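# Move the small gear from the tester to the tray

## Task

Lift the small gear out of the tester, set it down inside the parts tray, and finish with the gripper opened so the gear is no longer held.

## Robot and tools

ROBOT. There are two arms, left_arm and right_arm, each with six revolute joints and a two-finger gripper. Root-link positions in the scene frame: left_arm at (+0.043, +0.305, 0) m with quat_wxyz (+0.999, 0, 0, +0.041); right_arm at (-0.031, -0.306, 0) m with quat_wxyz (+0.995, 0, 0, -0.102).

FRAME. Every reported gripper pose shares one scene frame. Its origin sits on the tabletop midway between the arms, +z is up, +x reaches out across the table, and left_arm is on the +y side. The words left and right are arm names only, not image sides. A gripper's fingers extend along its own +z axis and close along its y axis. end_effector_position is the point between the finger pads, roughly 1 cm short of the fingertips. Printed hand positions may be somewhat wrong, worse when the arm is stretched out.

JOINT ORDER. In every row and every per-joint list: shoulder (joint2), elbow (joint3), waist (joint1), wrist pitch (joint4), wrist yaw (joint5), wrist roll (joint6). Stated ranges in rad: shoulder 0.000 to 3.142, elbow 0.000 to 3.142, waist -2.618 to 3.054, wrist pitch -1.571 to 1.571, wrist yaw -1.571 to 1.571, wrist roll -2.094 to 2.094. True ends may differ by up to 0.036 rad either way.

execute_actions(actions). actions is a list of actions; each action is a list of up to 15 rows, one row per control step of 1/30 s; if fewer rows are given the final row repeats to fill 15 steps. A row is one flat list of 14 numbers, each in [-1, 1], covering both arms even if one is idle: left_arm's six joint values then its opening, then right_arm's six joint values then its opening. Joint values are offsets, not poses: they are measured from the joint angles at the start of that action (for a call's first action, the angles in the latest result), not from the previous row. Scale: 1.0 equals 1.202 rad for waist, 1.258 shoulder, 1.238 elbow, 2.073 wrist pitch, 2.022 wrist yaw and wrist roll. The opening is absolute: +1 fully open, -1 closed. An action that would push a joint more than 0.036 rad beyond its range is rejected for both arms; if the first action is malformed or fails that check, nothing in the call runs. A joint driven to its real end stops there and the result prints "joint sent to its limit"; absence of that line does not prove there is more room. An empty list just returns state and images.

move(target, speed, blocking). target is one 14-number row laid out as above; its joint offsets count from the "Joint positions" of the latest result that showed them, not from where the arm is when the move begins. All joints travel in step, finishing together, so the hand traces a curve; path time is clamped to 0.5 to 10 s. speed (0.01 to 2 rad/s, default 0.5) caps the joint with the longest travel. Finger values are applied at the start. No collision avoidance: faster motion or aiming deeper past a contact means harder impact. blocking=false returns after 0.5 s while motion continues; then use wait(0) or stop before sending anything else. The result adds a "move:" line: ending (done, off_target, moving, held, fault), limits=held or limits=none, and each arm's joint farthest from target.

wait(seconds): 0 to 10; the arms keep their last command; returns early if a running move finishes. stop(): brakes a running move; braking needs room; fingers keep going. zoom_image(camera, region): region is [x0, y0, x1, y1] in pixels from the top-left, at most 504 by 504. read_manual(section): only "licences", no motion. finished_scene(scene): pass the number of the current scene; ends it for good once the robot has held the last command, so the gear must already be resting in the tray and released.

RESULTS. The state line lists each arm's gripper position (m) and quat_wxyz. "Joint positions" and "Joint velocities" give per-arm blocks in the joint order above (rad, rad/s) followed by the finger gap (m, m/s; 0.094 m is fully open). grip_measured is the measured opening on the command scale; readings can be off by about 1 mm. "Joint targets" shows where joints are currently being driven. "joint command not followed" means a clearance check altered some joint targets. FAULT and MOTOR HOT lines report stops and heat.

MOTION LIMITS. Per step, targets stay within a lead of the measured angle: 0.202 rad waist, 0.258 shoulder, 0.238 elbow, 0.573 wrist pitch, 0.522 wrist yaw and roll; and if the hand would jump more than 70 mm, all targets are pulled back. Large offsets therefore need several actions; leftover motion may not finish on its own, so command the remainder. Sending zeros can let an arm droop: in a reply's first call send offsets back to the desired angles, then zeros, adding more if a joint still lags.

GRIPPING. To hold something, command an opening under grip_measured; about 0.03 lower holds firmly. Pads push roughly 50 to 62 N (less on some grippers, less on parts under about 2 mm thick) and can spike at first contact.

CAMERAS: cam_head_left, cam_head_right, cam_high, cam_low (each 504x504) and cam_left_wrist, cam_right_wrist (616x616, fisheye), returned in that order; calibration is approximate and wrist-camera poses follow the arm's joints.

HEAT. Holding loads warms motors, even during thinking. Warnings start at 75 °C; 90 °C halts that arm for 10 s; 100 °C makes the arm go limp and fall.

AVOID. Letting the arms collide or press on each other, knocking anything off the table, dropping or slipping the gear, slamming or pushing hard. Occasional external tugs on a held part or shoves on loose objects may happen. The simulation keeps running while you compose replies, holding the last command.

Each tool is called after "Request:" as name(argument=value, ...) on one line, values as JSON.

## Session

Request:
execute_actions(actions=[])

Scene clock: 0.00 s.
left_arm: end_effector_position=(+0.5688, +0.5079, +0.1008) grip_measured=+1.000 end_effector_quat_wxyz=(+0.108, -0.123, +0.718, +0.677) | right_arm: end_effector_position=(+0.1895, -0.1757, +0.1098) grip_measured=+1.000 end_effector_quat_wxyz=(+0.096, +0.140, +0.931, +0.324)
Joint names: [shoulder, elbow, waist, wrist pitch, wrist yaw, wrist roll]
Joint positions: left_arm=[ 2.642  2.112 -0.036 -0.525 -1.501  0.189  0.094] | right_arm=[ 1.086  0.683  0.355 -0.74  -0.558  0.573  0.094]
Joint velocities: left_arm=[-0.012  0.002 -0.002  0.022  0.051  0.022  0.   ] | right_arm=[ 0.007  0.007 -0.002  0.022 -0.11  -0.022  0.   ]
Motor temperatures (°C, as the motors report them): left_arm=[23 24 25 26 24 23] | right_arm=[26 25 24 25 22 25]
Joint targets: left_arm=[2.623 2.124 -0.036 -0.523 -1.518 0.185] | right_arm=[1.079 0.695 0.355 -0.734 -0.564 0.567]
camera_calibration (this result's frames):
cam_left_wrist: T_world_to_cam=[[0.624293, -0.0646552, -0.77851, -0.249085], [-0.686879, -0.520116, -0.507618, 0.747318], [-0.372095, 0.851645, -0.369115, -0.0866553], [0, 0, 0, 1]] pos_world=[0.636575, 0.446387, 0.153451]
cam_right_wrist: T_world_to_cam=[[0.0736614, -0.78691, -0.612655, -0.0854481], [-0.967832, -0.204598, 0.146426, 0.175743], [-0.240572, 0.582162, -0.776668, 0.35862], [0, 0, 0, 1]] pos_world=[0.262658, -0.240058, 0.200445]

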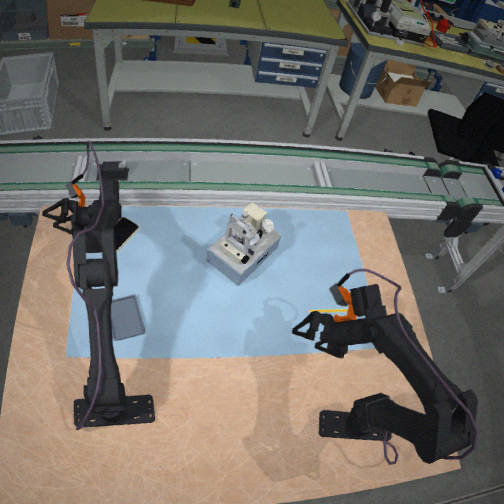

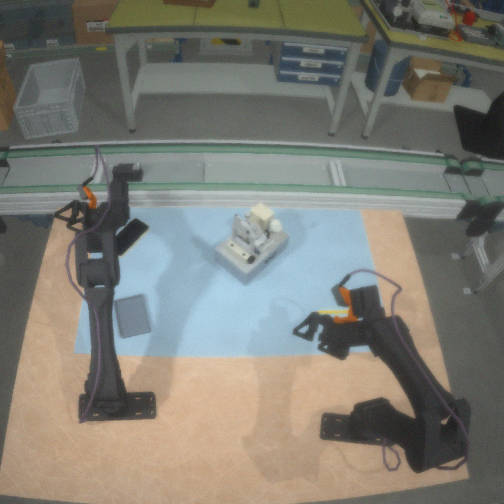

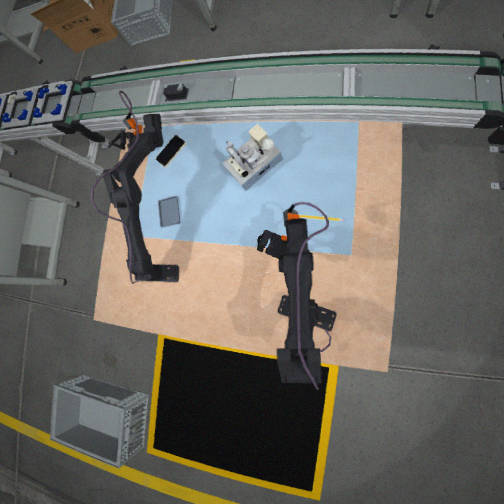

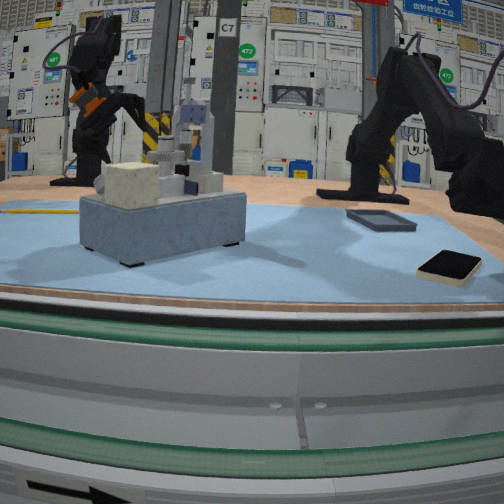

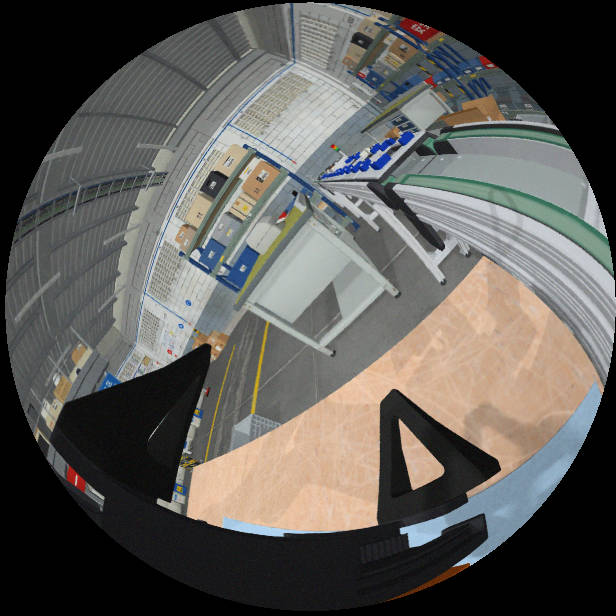

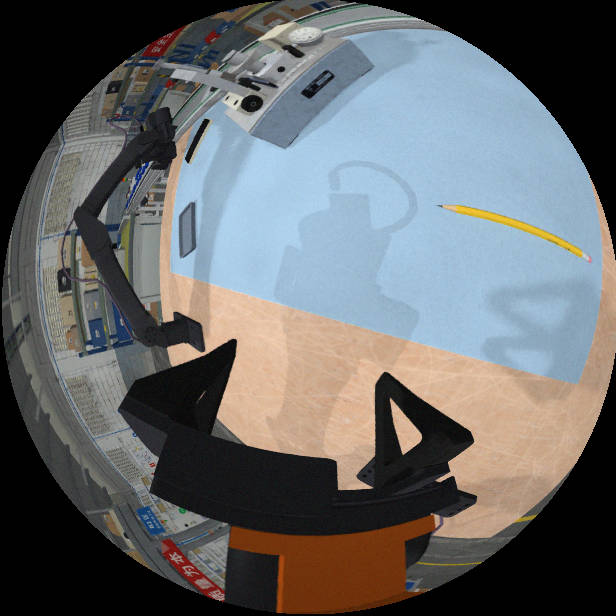

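Request:
zoom_image(camera="cam_high", region=[200,100,310,210])

Request:
zoom_image(camera="cam_head_left", region=[190,180,300,290])

Request:
zoom_image(camera="cam_low", region=[70,80,270,280])

Region (200, 100, 310, 210) of cam_high's 504x504 image, scaled by 4.582, with more detail than that image has.

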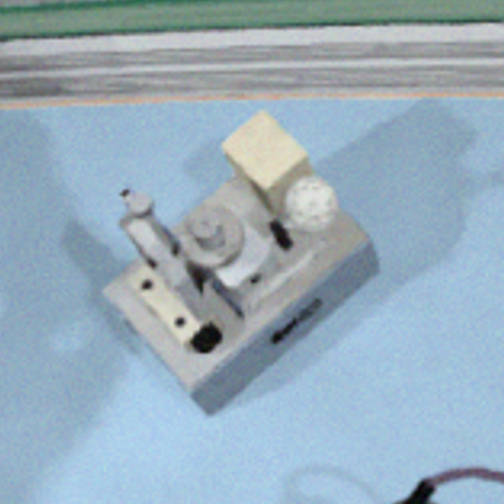

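Region (190, 180, 300, 290) of cam_head_left's 504x504 image, scaled by 4.582, with more detail than that image has.

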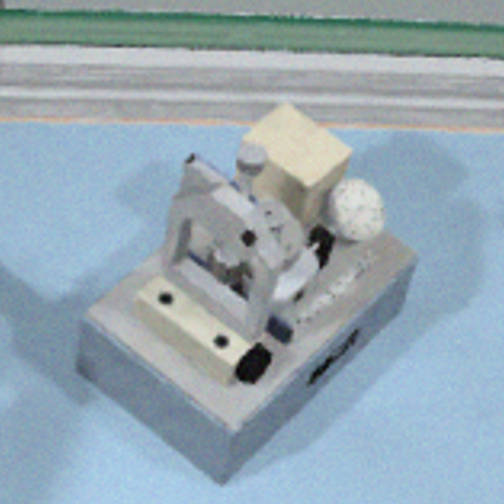

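Region (70, 80, 270, 280) of cam_low's 504x504 image, scaled by 2.520, with more detail than that image has.

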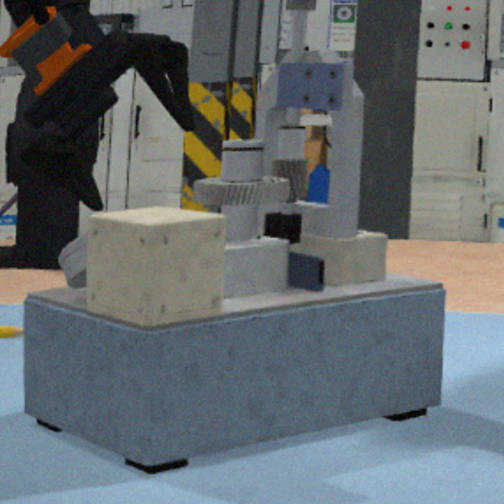

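Request:
move(target=[-0.83,-0.737,-0.1,0.25,0.87,-0.05,-0.42,0.3,0.9,0.287,-0.06,0.276,-0.27,0.3], speed=1.0)

Scene clock: 4.17 s.
left_arm: end_effector_position=(+0.5394, +0.2286, +0.2309) grip_measured=-0.417 end_effector_quat_wxyz=(+0.527, +0.134, +0.833, -0.098) | right_arm: end_effector_position=(+0.3343, -0.1092, +0.3874) grip_measured=+0.303 end_effector_quat_wxyz=(+0.476, -0.198, +0.847, +0.131)
Joint names: [shoulder, elbow, waist, wrist pitch, wrist yaw, wrist roll]
Joint positions: left_arm=[ 1.621  1.202 -0.149 -0.034  0.249  0.095  0.027] | right_arm=[ 1.45   1.771  0.692 -0.861 -0.009  0.033  0.061]
Joint velocities: left_arm=[ 0.007  0.012  0.012 -0.007  0.037 -0.051  0.001] | right_arm=[ 0.007  0.002 -0.007  0.051  0.007 -0.022 -0.001]
Motor temperatures (°C, as the motors report them): left_arm=[26 24 25 27 24 23] | right_arm=[27 26 24 25 22 25]
Joint targets: left_arm=[1.598 1.199 -0.156 -0.007 0.259 0.088] | right_arm=[1.464 1.797 0.701 -0.864 0.000 0.027]
move: off_target (left_arm, right_arm); limits=none; left_arm: farthest joint: the wrist pitch, 0.027 radians from its target (0.519 radians at the start); right_arm: farthest joint: the elbow, 0.026 radians from its target (1.114 radians at the start)
camera_calibration (this result's frames):
cam_left_wrist: T_world_to_cam=[[-0.188853, -0.921737, 0.338726, 0.229132], [-0.841362, -0.0260013, -0.539846, 0.625729], [0.506403, -0.386943, -0.770605, 0.0902289], [0, 0, 0, 1]] pos_world=[0.524044, 0.262382, 0.329715]
cam_right_wrist: T_world_to_cam=[[0.598096, -0.781361, 0.178204, -0.354797], [-0.645327, -0.601396, -0.471037, 0.376891], [0.475221, 0.166725, -0.863926, 0.31949], [0, 0, 0, 1]] pos_world=[0.303592, -0.103831, 0.516771]

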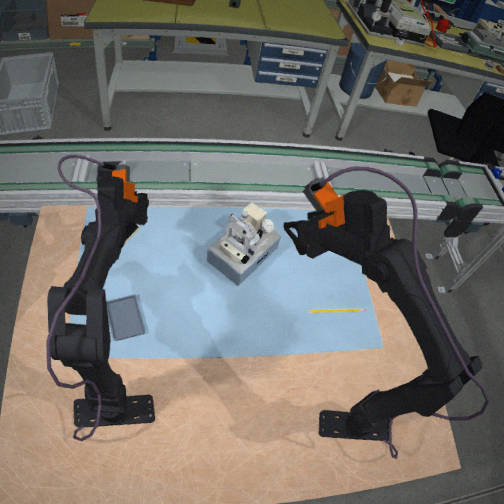

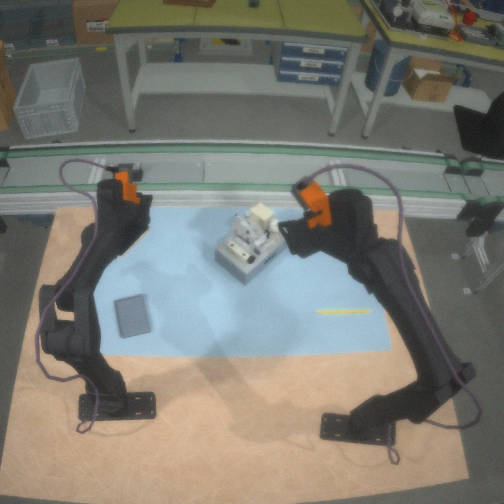

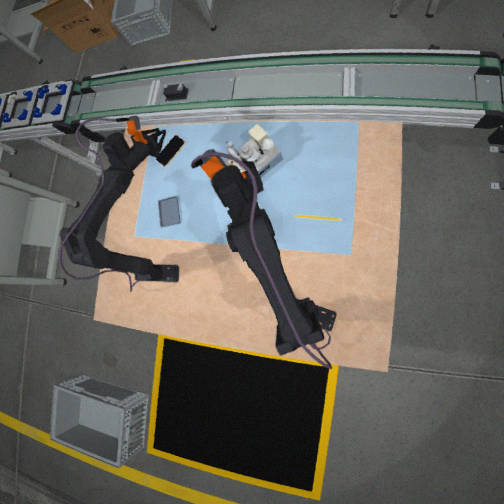

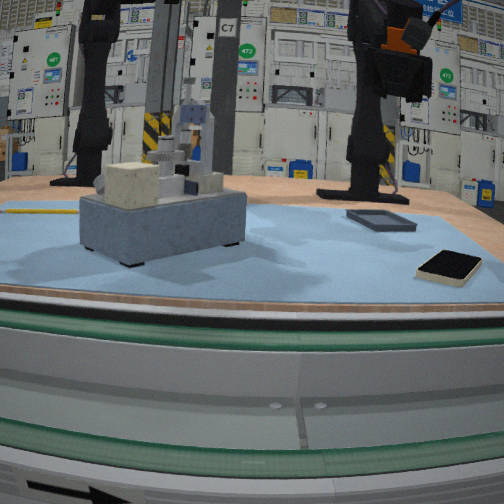

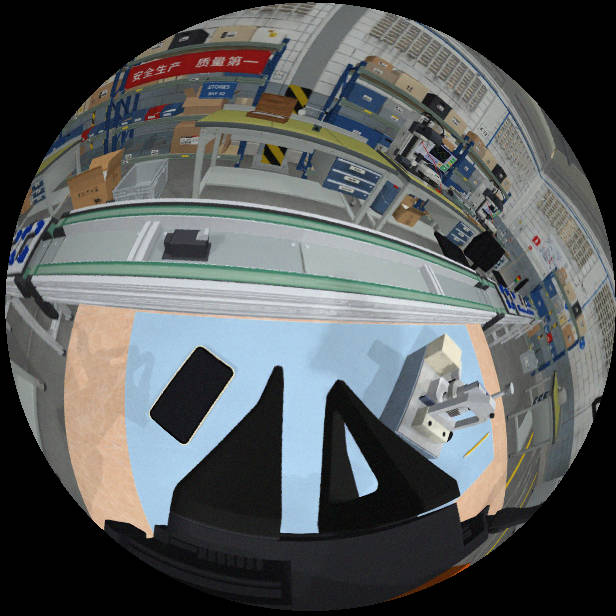

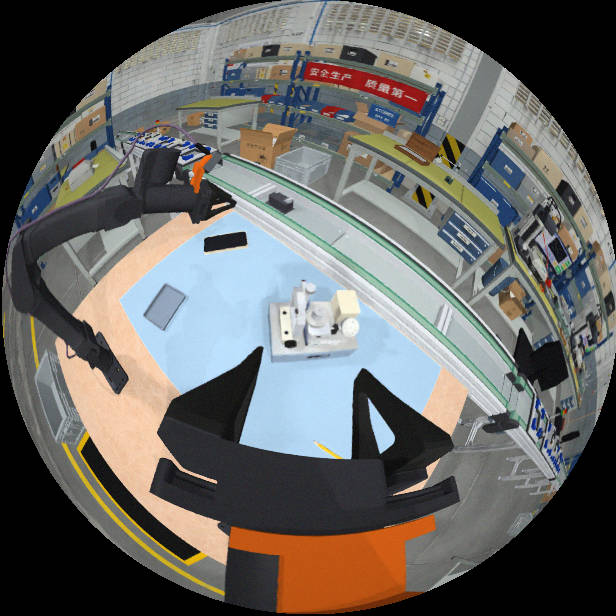

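Request:
move(target=[0.02,-0.465,-0.17,0.364,0.04,0.005,-0.42,0.487,0.375,0.007,0,0,0,0.3], speed=0.8)

Request:
move(target=[0,0,-0.2,0,0,0,-0.42,0,0.02,0,0,0,0,0.3], speed=0.6)

Scene clock: 6.37 s.
left_arm: end_effector_position=(+0.4595, +0.1353, +0.1283) grip_measured=-0.417 end_effector_quat_wxyz=(+0.563, +0.235, +0.772, -0.178) | right_arm: end_effector_position=(+0.4688, -0.0381, +0.2745) grip_measured=+0.303 end_effector_quat_wxyz=(+0.391, -0.207, +0.890, +0.108)
Joint names: [shoulder, elbow, waist, wrist pitch, wrist yaw, wrist roll]
Joint positions: left_arm=[ 1.644  0.626 -0.346  0.694  0.322  0.095  0.027] | right_arm=[ 2.076  2.208  0.692 -0.867 -0.009  0.033  0.061]
Joint velocities: left_arm=[-0.002  0.007 -0.002 -0.051 -0.022 -0.022 -0.   ] | right_arm=[ 0.002  0.002 -0.012 -0.022 -0.007 -0.022  0.001]
Motor temperatures (°C, as the motors report them): left_arm=[26 25 25 27 24 23] | right_arm=[27 27 24 26 22 25]
Joint targets: left_arm=[1.646 0.626 -0.353 0.721 0.330 0.105] | right_arm=[2.063 2.236 0.700 -0.860 -0.009 0.033]
move: off_target (left_arm, right_arm); limits=none; left_arm: farthest joint: the wrist pitch, 0.027 radians from its target (0.754 radians at the start); right_arm: farthest joint: the elbow, 0.028 radians from its target (0.464 radians at the start)
camera_calibration (this result's frames):
cam_left_wrist: T_world_to_cam=[[-0.461697, -0.819033, 0.340619, 0.273995], [-0.751221, 0.15683, -0.641148, 0.447513], [0.471702, -0.551896, -0.687683, 0.0431647], [0, 0, 0, 1]] pos_world=[0.442323, 0.17805, 0.223278]
cam_right_wrist: T_world_to_cam=[[0.625961, -0.766537, 0.143503, -0.362556], [-0.71196, -0.636801, -0.295967, 0.435089], [0.318253, 0.0830955, -0.944357, 0.238679], [0, 0, 0, 1]] pos_world=[0.460752, -0.0206808, 0.406198]

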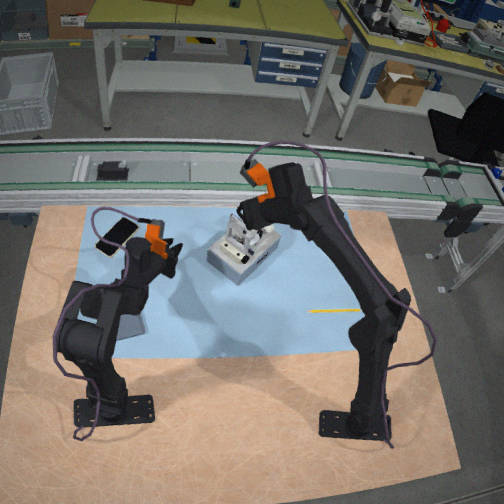

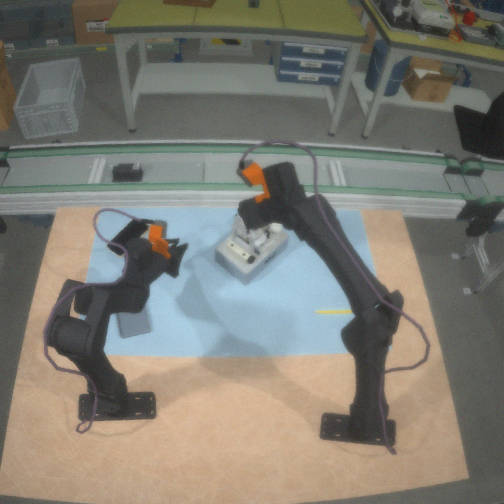

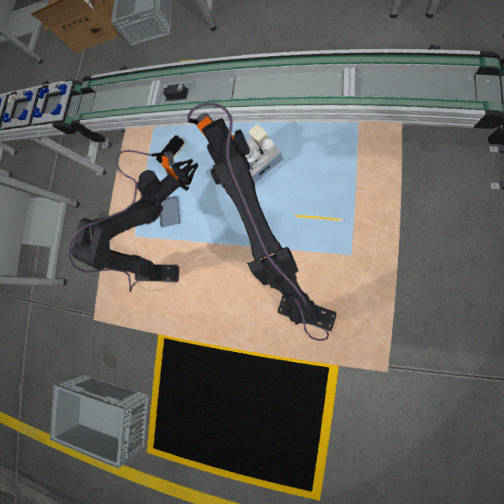

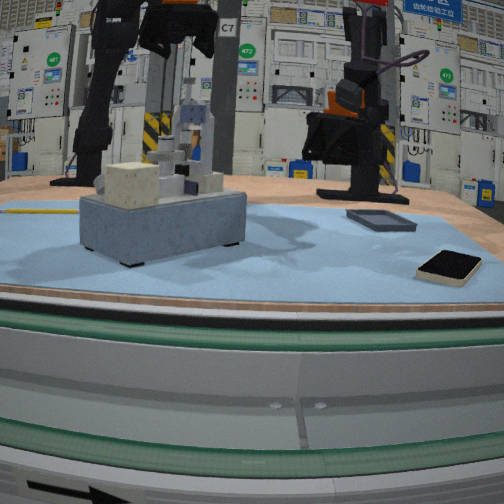

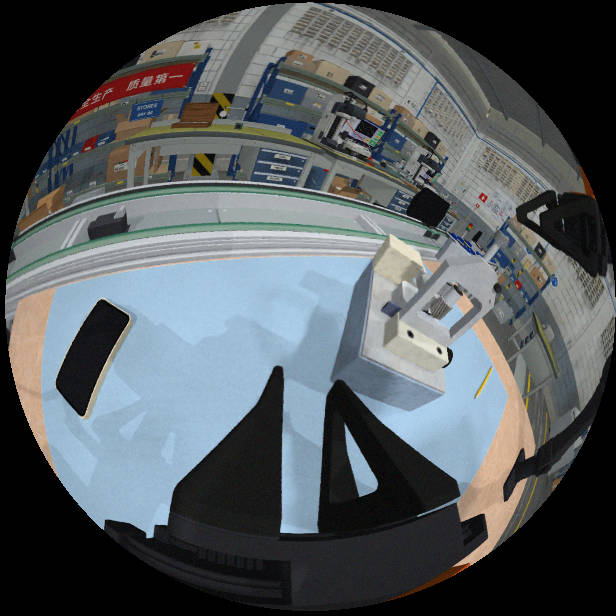

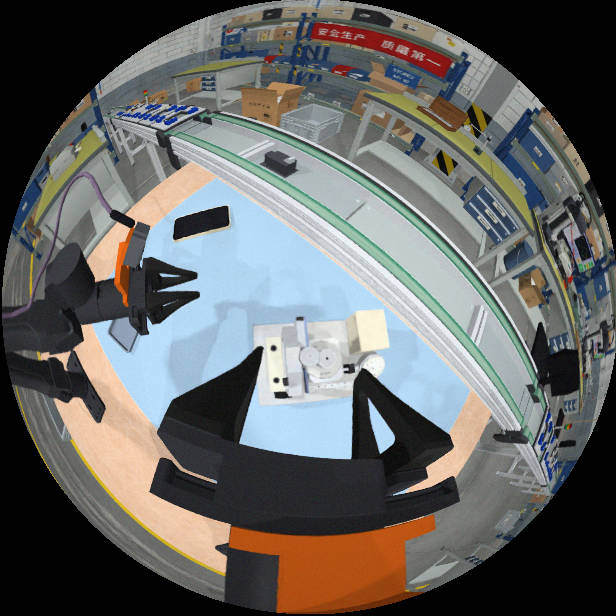

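Scene clock: 7.17 s.
left_arm: end_effector_position=(+0.4080, +0.0423, +0.1283) grip_measured=-0.417 end_effector_quat_wxyz=(+0.538, +0.325, +0.739, -0.243) | right_arm: end_effector_position=(+0.4688, -0.0381, +0.2745) grip_measured=+0.303 end_effector_quat_wxyz=(+0.391, -0.207, +0.890, +0.108)
Joint names: [shoulder, elbow, waist, wrist pitch, wrist yaw, wrist roll]
Joint positions: left_arm=[ 1.644  0.626 -0.583  0.694  0.321  0.095  0.027] | right_arm=[ 2.076  2.208  0.692 -0.867 -0.009  0.033  0.061]
Joint velocities: left_arm=[ 0.002  0.012 -0.012  0.007 -0.022 -0.007 -0.   ] | right_arm=[-0.012  0.002 -0.002  0.066  0.037  0.037  0.   ]
Motor temperatures (°C, as the motors report them): left_arm=[26 25 25 27 24 23] | right_arm=[28 27 24 26 22 25]
Joint targets: left_arm=[1.644 0.626 -0.586 0.694 0.322 0.095] | right_arm=[2.076 2.232 0.692 -0.867 -0.009 0.033]
move: off_target (right_arm); limits=none; left_arm: farthest joint: the waist, 0.004 radians from its target (0.241 radians at the start); right_arm: farthest joint: the elbow, 0.025 radians from its target (0.025 radians at the start)
camera_calibration (this result's frames):
cam_left_wrist: T_world_to_cam=[[-0.641052, -0.687828, 0.340508, 0.241709], [-0.69339, 0.328834, -0.641154, 0.392551], [0.329033, -0.647118, -0.687733, 0.0783642], [0, 0, 0, 1]] pos_world=[0.401355, 0.0878808, 0.223275]
cam_right_wrist: T_world_to_cam=[[0.625961, -0.766537, 0.143503, -0.362556], [-0.71196, -0.636801, -0.295967, 0.435089], [0.318253, 0.0830955, -0.944357, 0.238679], [0, 0, 0, 1]] pos_world=[0.460752, -0.0206808, 0.406198]

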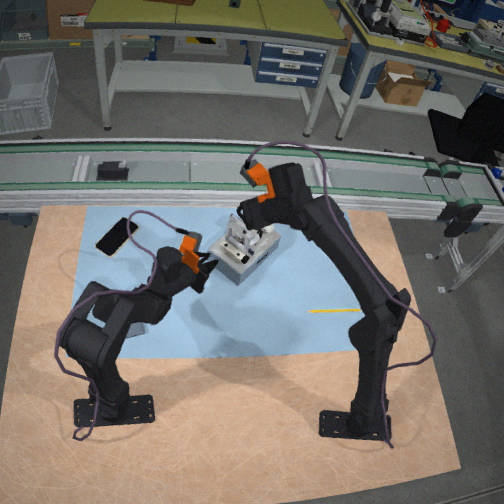

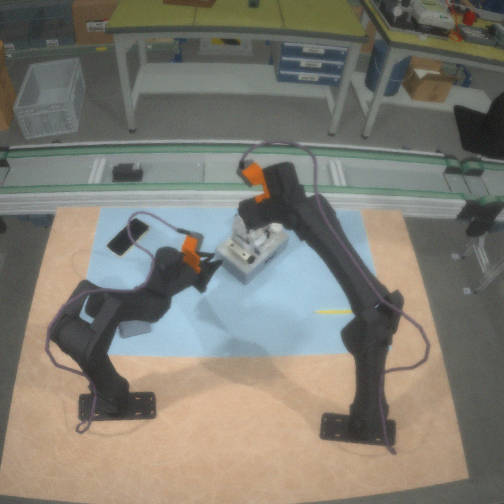

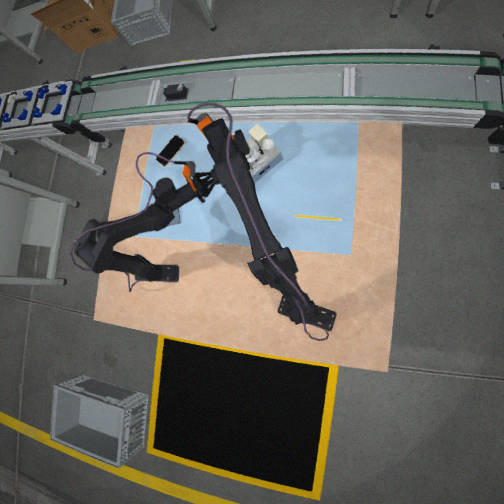

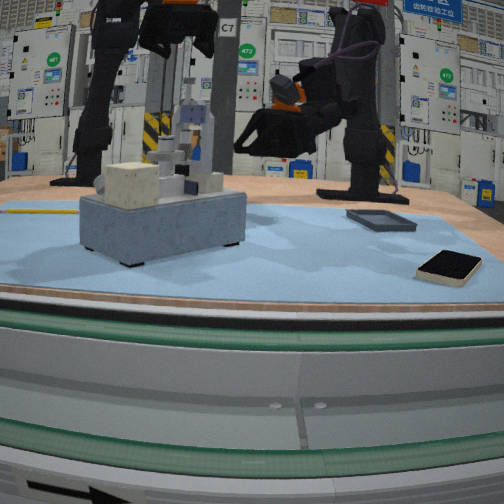

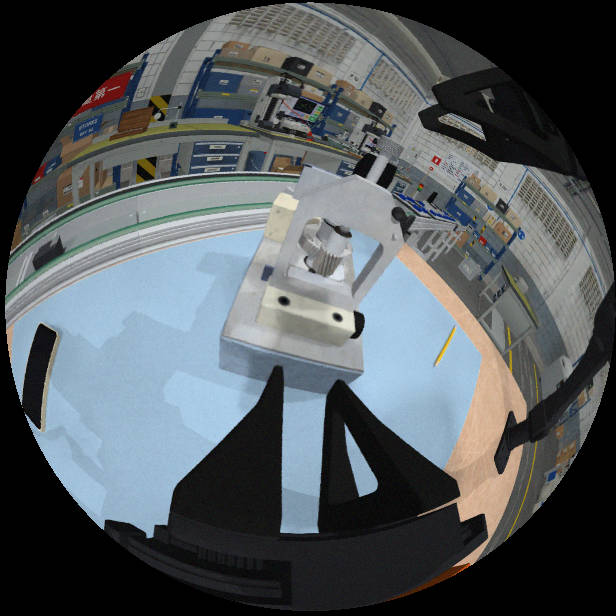

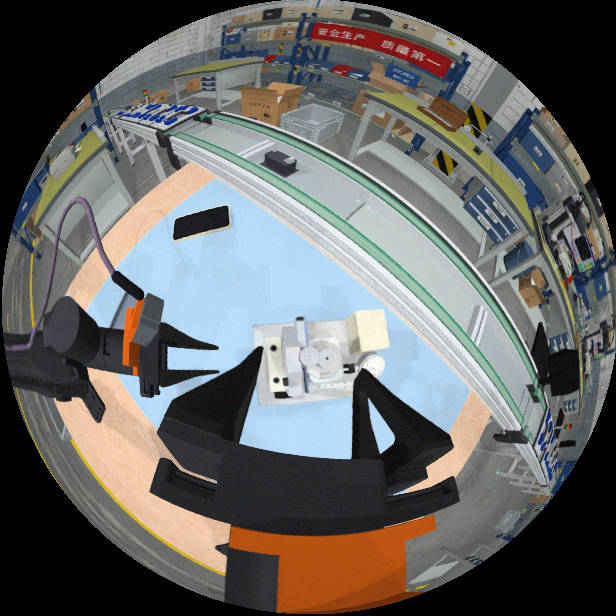

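Request:
move(target=[0,0,0,0,0,0,-0.42,0.055,0,0,0,0,0,0.3], speed=0.3)

Request:
zoom_image(camera="cam_right_wrist", region=[200,250,450,450])

Request:
zoom_image(camera="cam_low", region=[100,20,300,220])

Scene clock: 8.20 s.
left_arm: end_effector_position=(+0.4080, +0.0423, +0.1283) grip_measured=-0.417 end_effector_quat_wxyz=(+0.538, +0.325, +0.739, -0.243) | right_arm: end_effector_position=(+0.4776, -0.0334, +0.2313) grip_measured=+0.303 end_effector_quat_wxyz=(+0.355, -0.211, +0.905, +0.099)
Joint names: [shoulder, elbow, waist, wrist pitch, wrist yaw, wrist roll]
Joint positions: left_arm=[ 1.644  0.626 -0.583  0.694  0.321  0.095  0.027] | right_arm=[ 2.153  2.208  0.692 -0.869 -0.009  0.033  0.061]
Joint velocities: left_arm=[-0.012 -0.002 -0.017  0.037 -0.066  0.022  0.   ] | right_arm=[-0.017 -0.017 -0.012  0.037 -0.066  0.007  0.   ]
Motor temperatures (°C, as the motors report them): left_arm=[26 25 25 28 24 23] | right_arm=[28 27 24 26 22 25]
Joint targets: left_arm=[1.644 0.626 -0.583 0.694 0.321 0.095] | right_arm=[2.145 2.208 0.692 -0.867 -0.009 0.033]
move: done; limits=none; left_arm: farthest joint: the waist, 0.000 radians from its target (0.000 radians at the start); right_arm: farthest joint: the shoulder, 0.008 radians from its target (0.069 radians at the start)
camera_calibration (this result's frames):
cam_left_wrist: T_world_to_cam=[[-0.641052, -0.687828, 0.340508, 0.241709], [-0.69339, 0.328834, -0.641154, 0.392551], [0.329033, -0.647118, -0.687733, 0.0783642], [0, 0, 0, 1]] pos_world=[0.401355, 0.0878808, 0.223275]
cam_right_wrist: T_world_to_cam=[[0.63556, -0.761459, 0.127451, -0.358986], [-0.730267, -0.646487, -0.220827, 0.422532], [0.250546, 0.0472751, -0.96695, 0.231025], [0, 0, 0, 1]] pos_world=[0.478836, -0.0111136, 0.36245]

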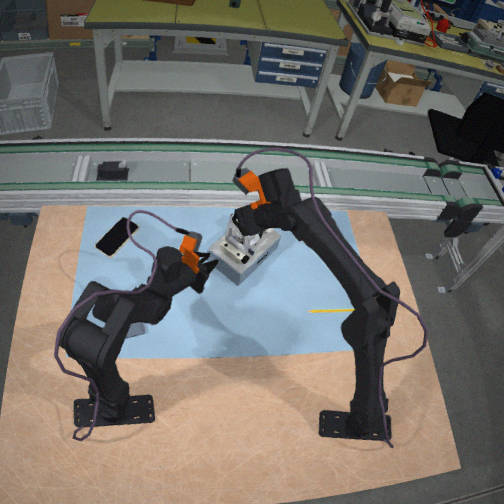

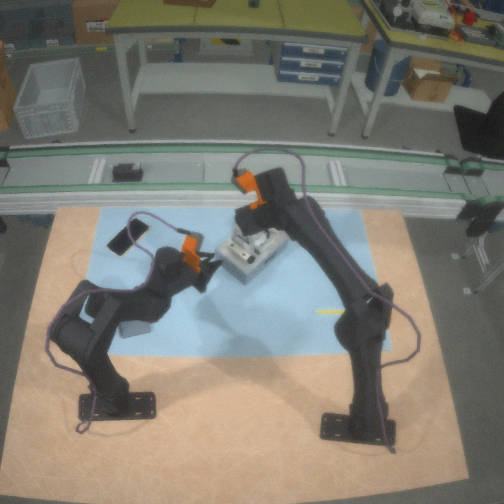

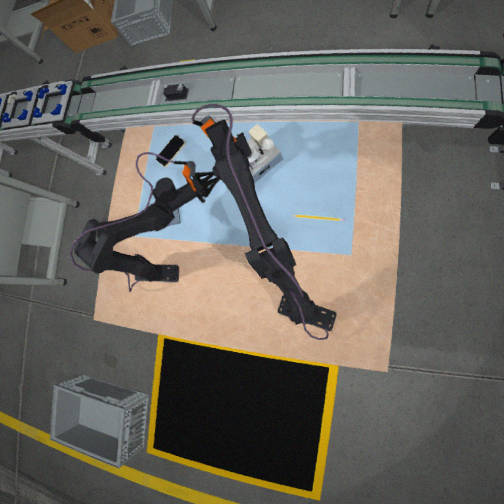

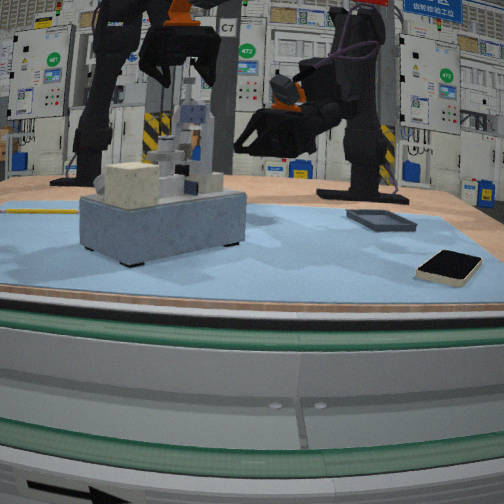

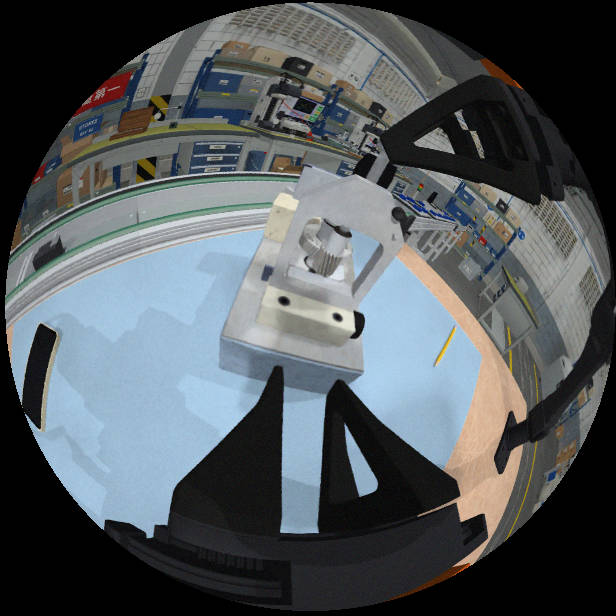

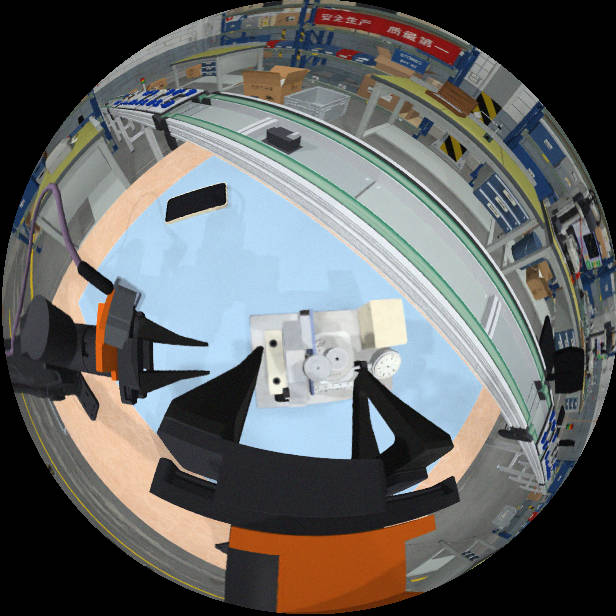

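Region (200, 250, 450, 450) of cam_right_wrist's 616x616 image, scaled by 2.016, with more detail than that image has; it fills the top 403 rows of this view, and the rest is white.

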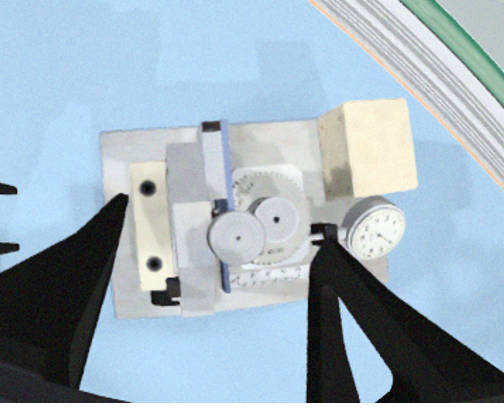

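Region (100, 20, 300, 220) of cam_low's 504x504 image, scaled by 2.520, with more detail than that image has.

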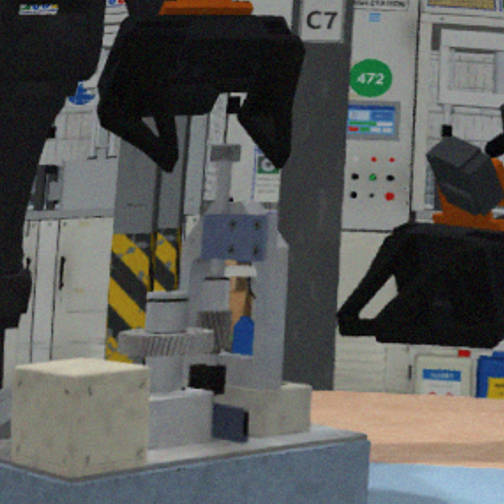

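Request:
move(target=[0,0,0,0,0,0,-0.42,0.03,0,0,0,-0.015,0,0.1], speed=0.2)

Request:
zoom_image(camera="cam_low", region=[130,40,260,170])

Scene clock: 9.23 s.
left_arm: end_effector_position=(+0.4080, +0.0423, +0.1283) grip_measured=-0.417 end_effector_quat_wxyz=(+0.538, +0.325, +0.739, -0.243) | right_arm: end_effector_position=(+0.4796, -0.0289, +0.2082) grip_measured=+0.103 end_effector_quat_wxyz=(+0.334, -0.215, +0.912, +0.102)
Joint names: [shoulder, elbow, waist, wrist pitch, wrist yaw, wrist roll]
Joint positions: left_arm=[ 1.644  0.626 -0.583  0.694  0.321  0.095  0.027] | right_arm=[ 2.195  2.208  0.692 -0.87  -0.026  0.033  0.052]
Joint velocities: left_arm=[-0.007 -0.007  0.007 -0.051  0.022 -0.051  0.   ] | right_arm=[-0.007  0.012  0.002 -0.037 -0.022 -0.051 -0.001]
Motor temperatures (°C, as the motors report them): left_arm=[26 25 25 28 24 23] | right_arm=[28 27 24 26 22 25]
Joint targets: left_arm=[1.644 0.626 -0.583 0.694 0.321 0.095] | right_arm=[2.191 2.208 0.692 -0.870 -0.039 0.033]
move: done; limits=none; left_arm: farthest joint: the waist, 0.000 radians from its target (0.000 radians at the start); right_arm: farthest joint: the wrist yaw, 0.013 radians from its target (0.030 radians at the start)
camera_calibration (this result's frames):
cam_left_wrist: T_world_to_cam=[[-0.641052, -0.687828, 0.340508, 0.241709], [-0.69339, 0.328834, -0.641154, 0.392551], [0.329033, -0.647118, -0.687733, 0.0783642], [0, 0, 0, 1]] pos_world=[0.401355, 0.0878808, 0.223275]
cam_right_wrist: T_world_to_cam=[[0.649303, -0.75309, 0.106123, -0.355801], [-0.731483, -0.65659, -0.18391, 0.414511], [0.20818, 0.0417862, -0.977197, 0.230227], [0, 0, 0, 1]] pos_world=[0.486301, -0.00540674, 0.338969]

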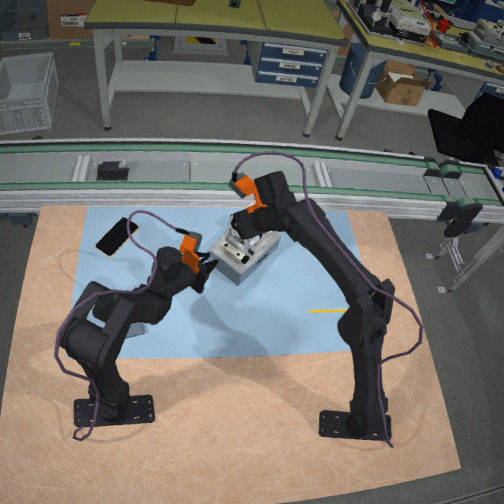

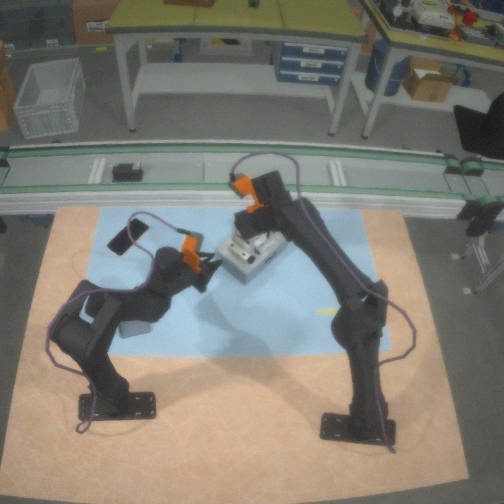

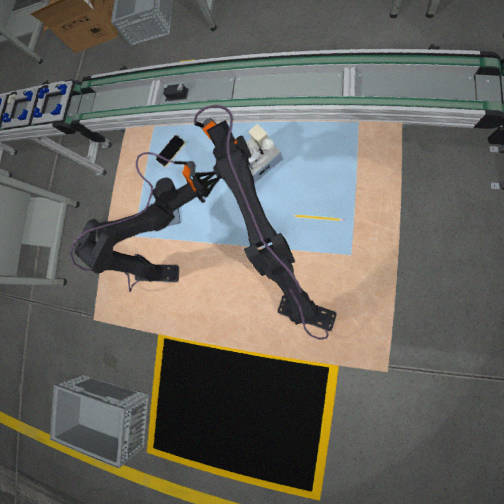

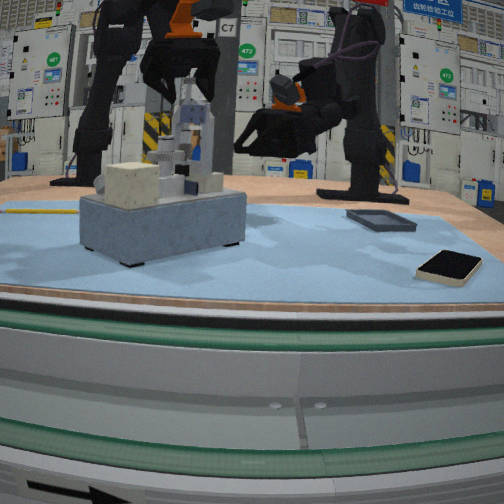

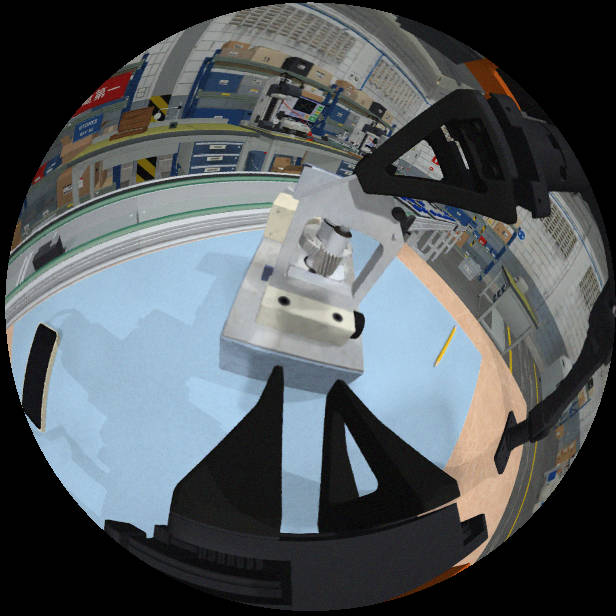

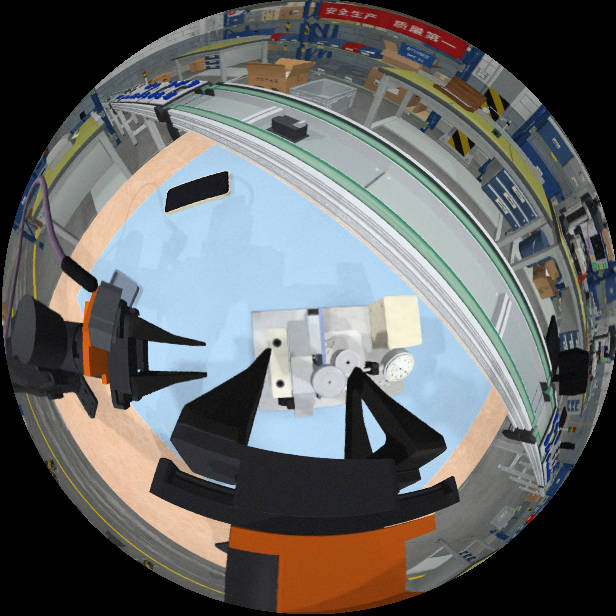

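Region (130, 40, 260, 170) of cam_low's 504x504 image, scaled by 3.877, with more detail than that image has.

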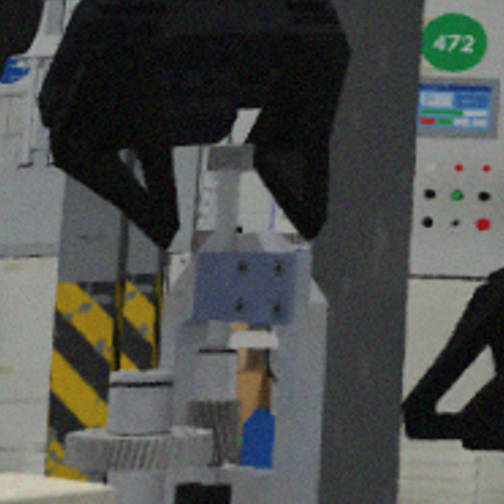

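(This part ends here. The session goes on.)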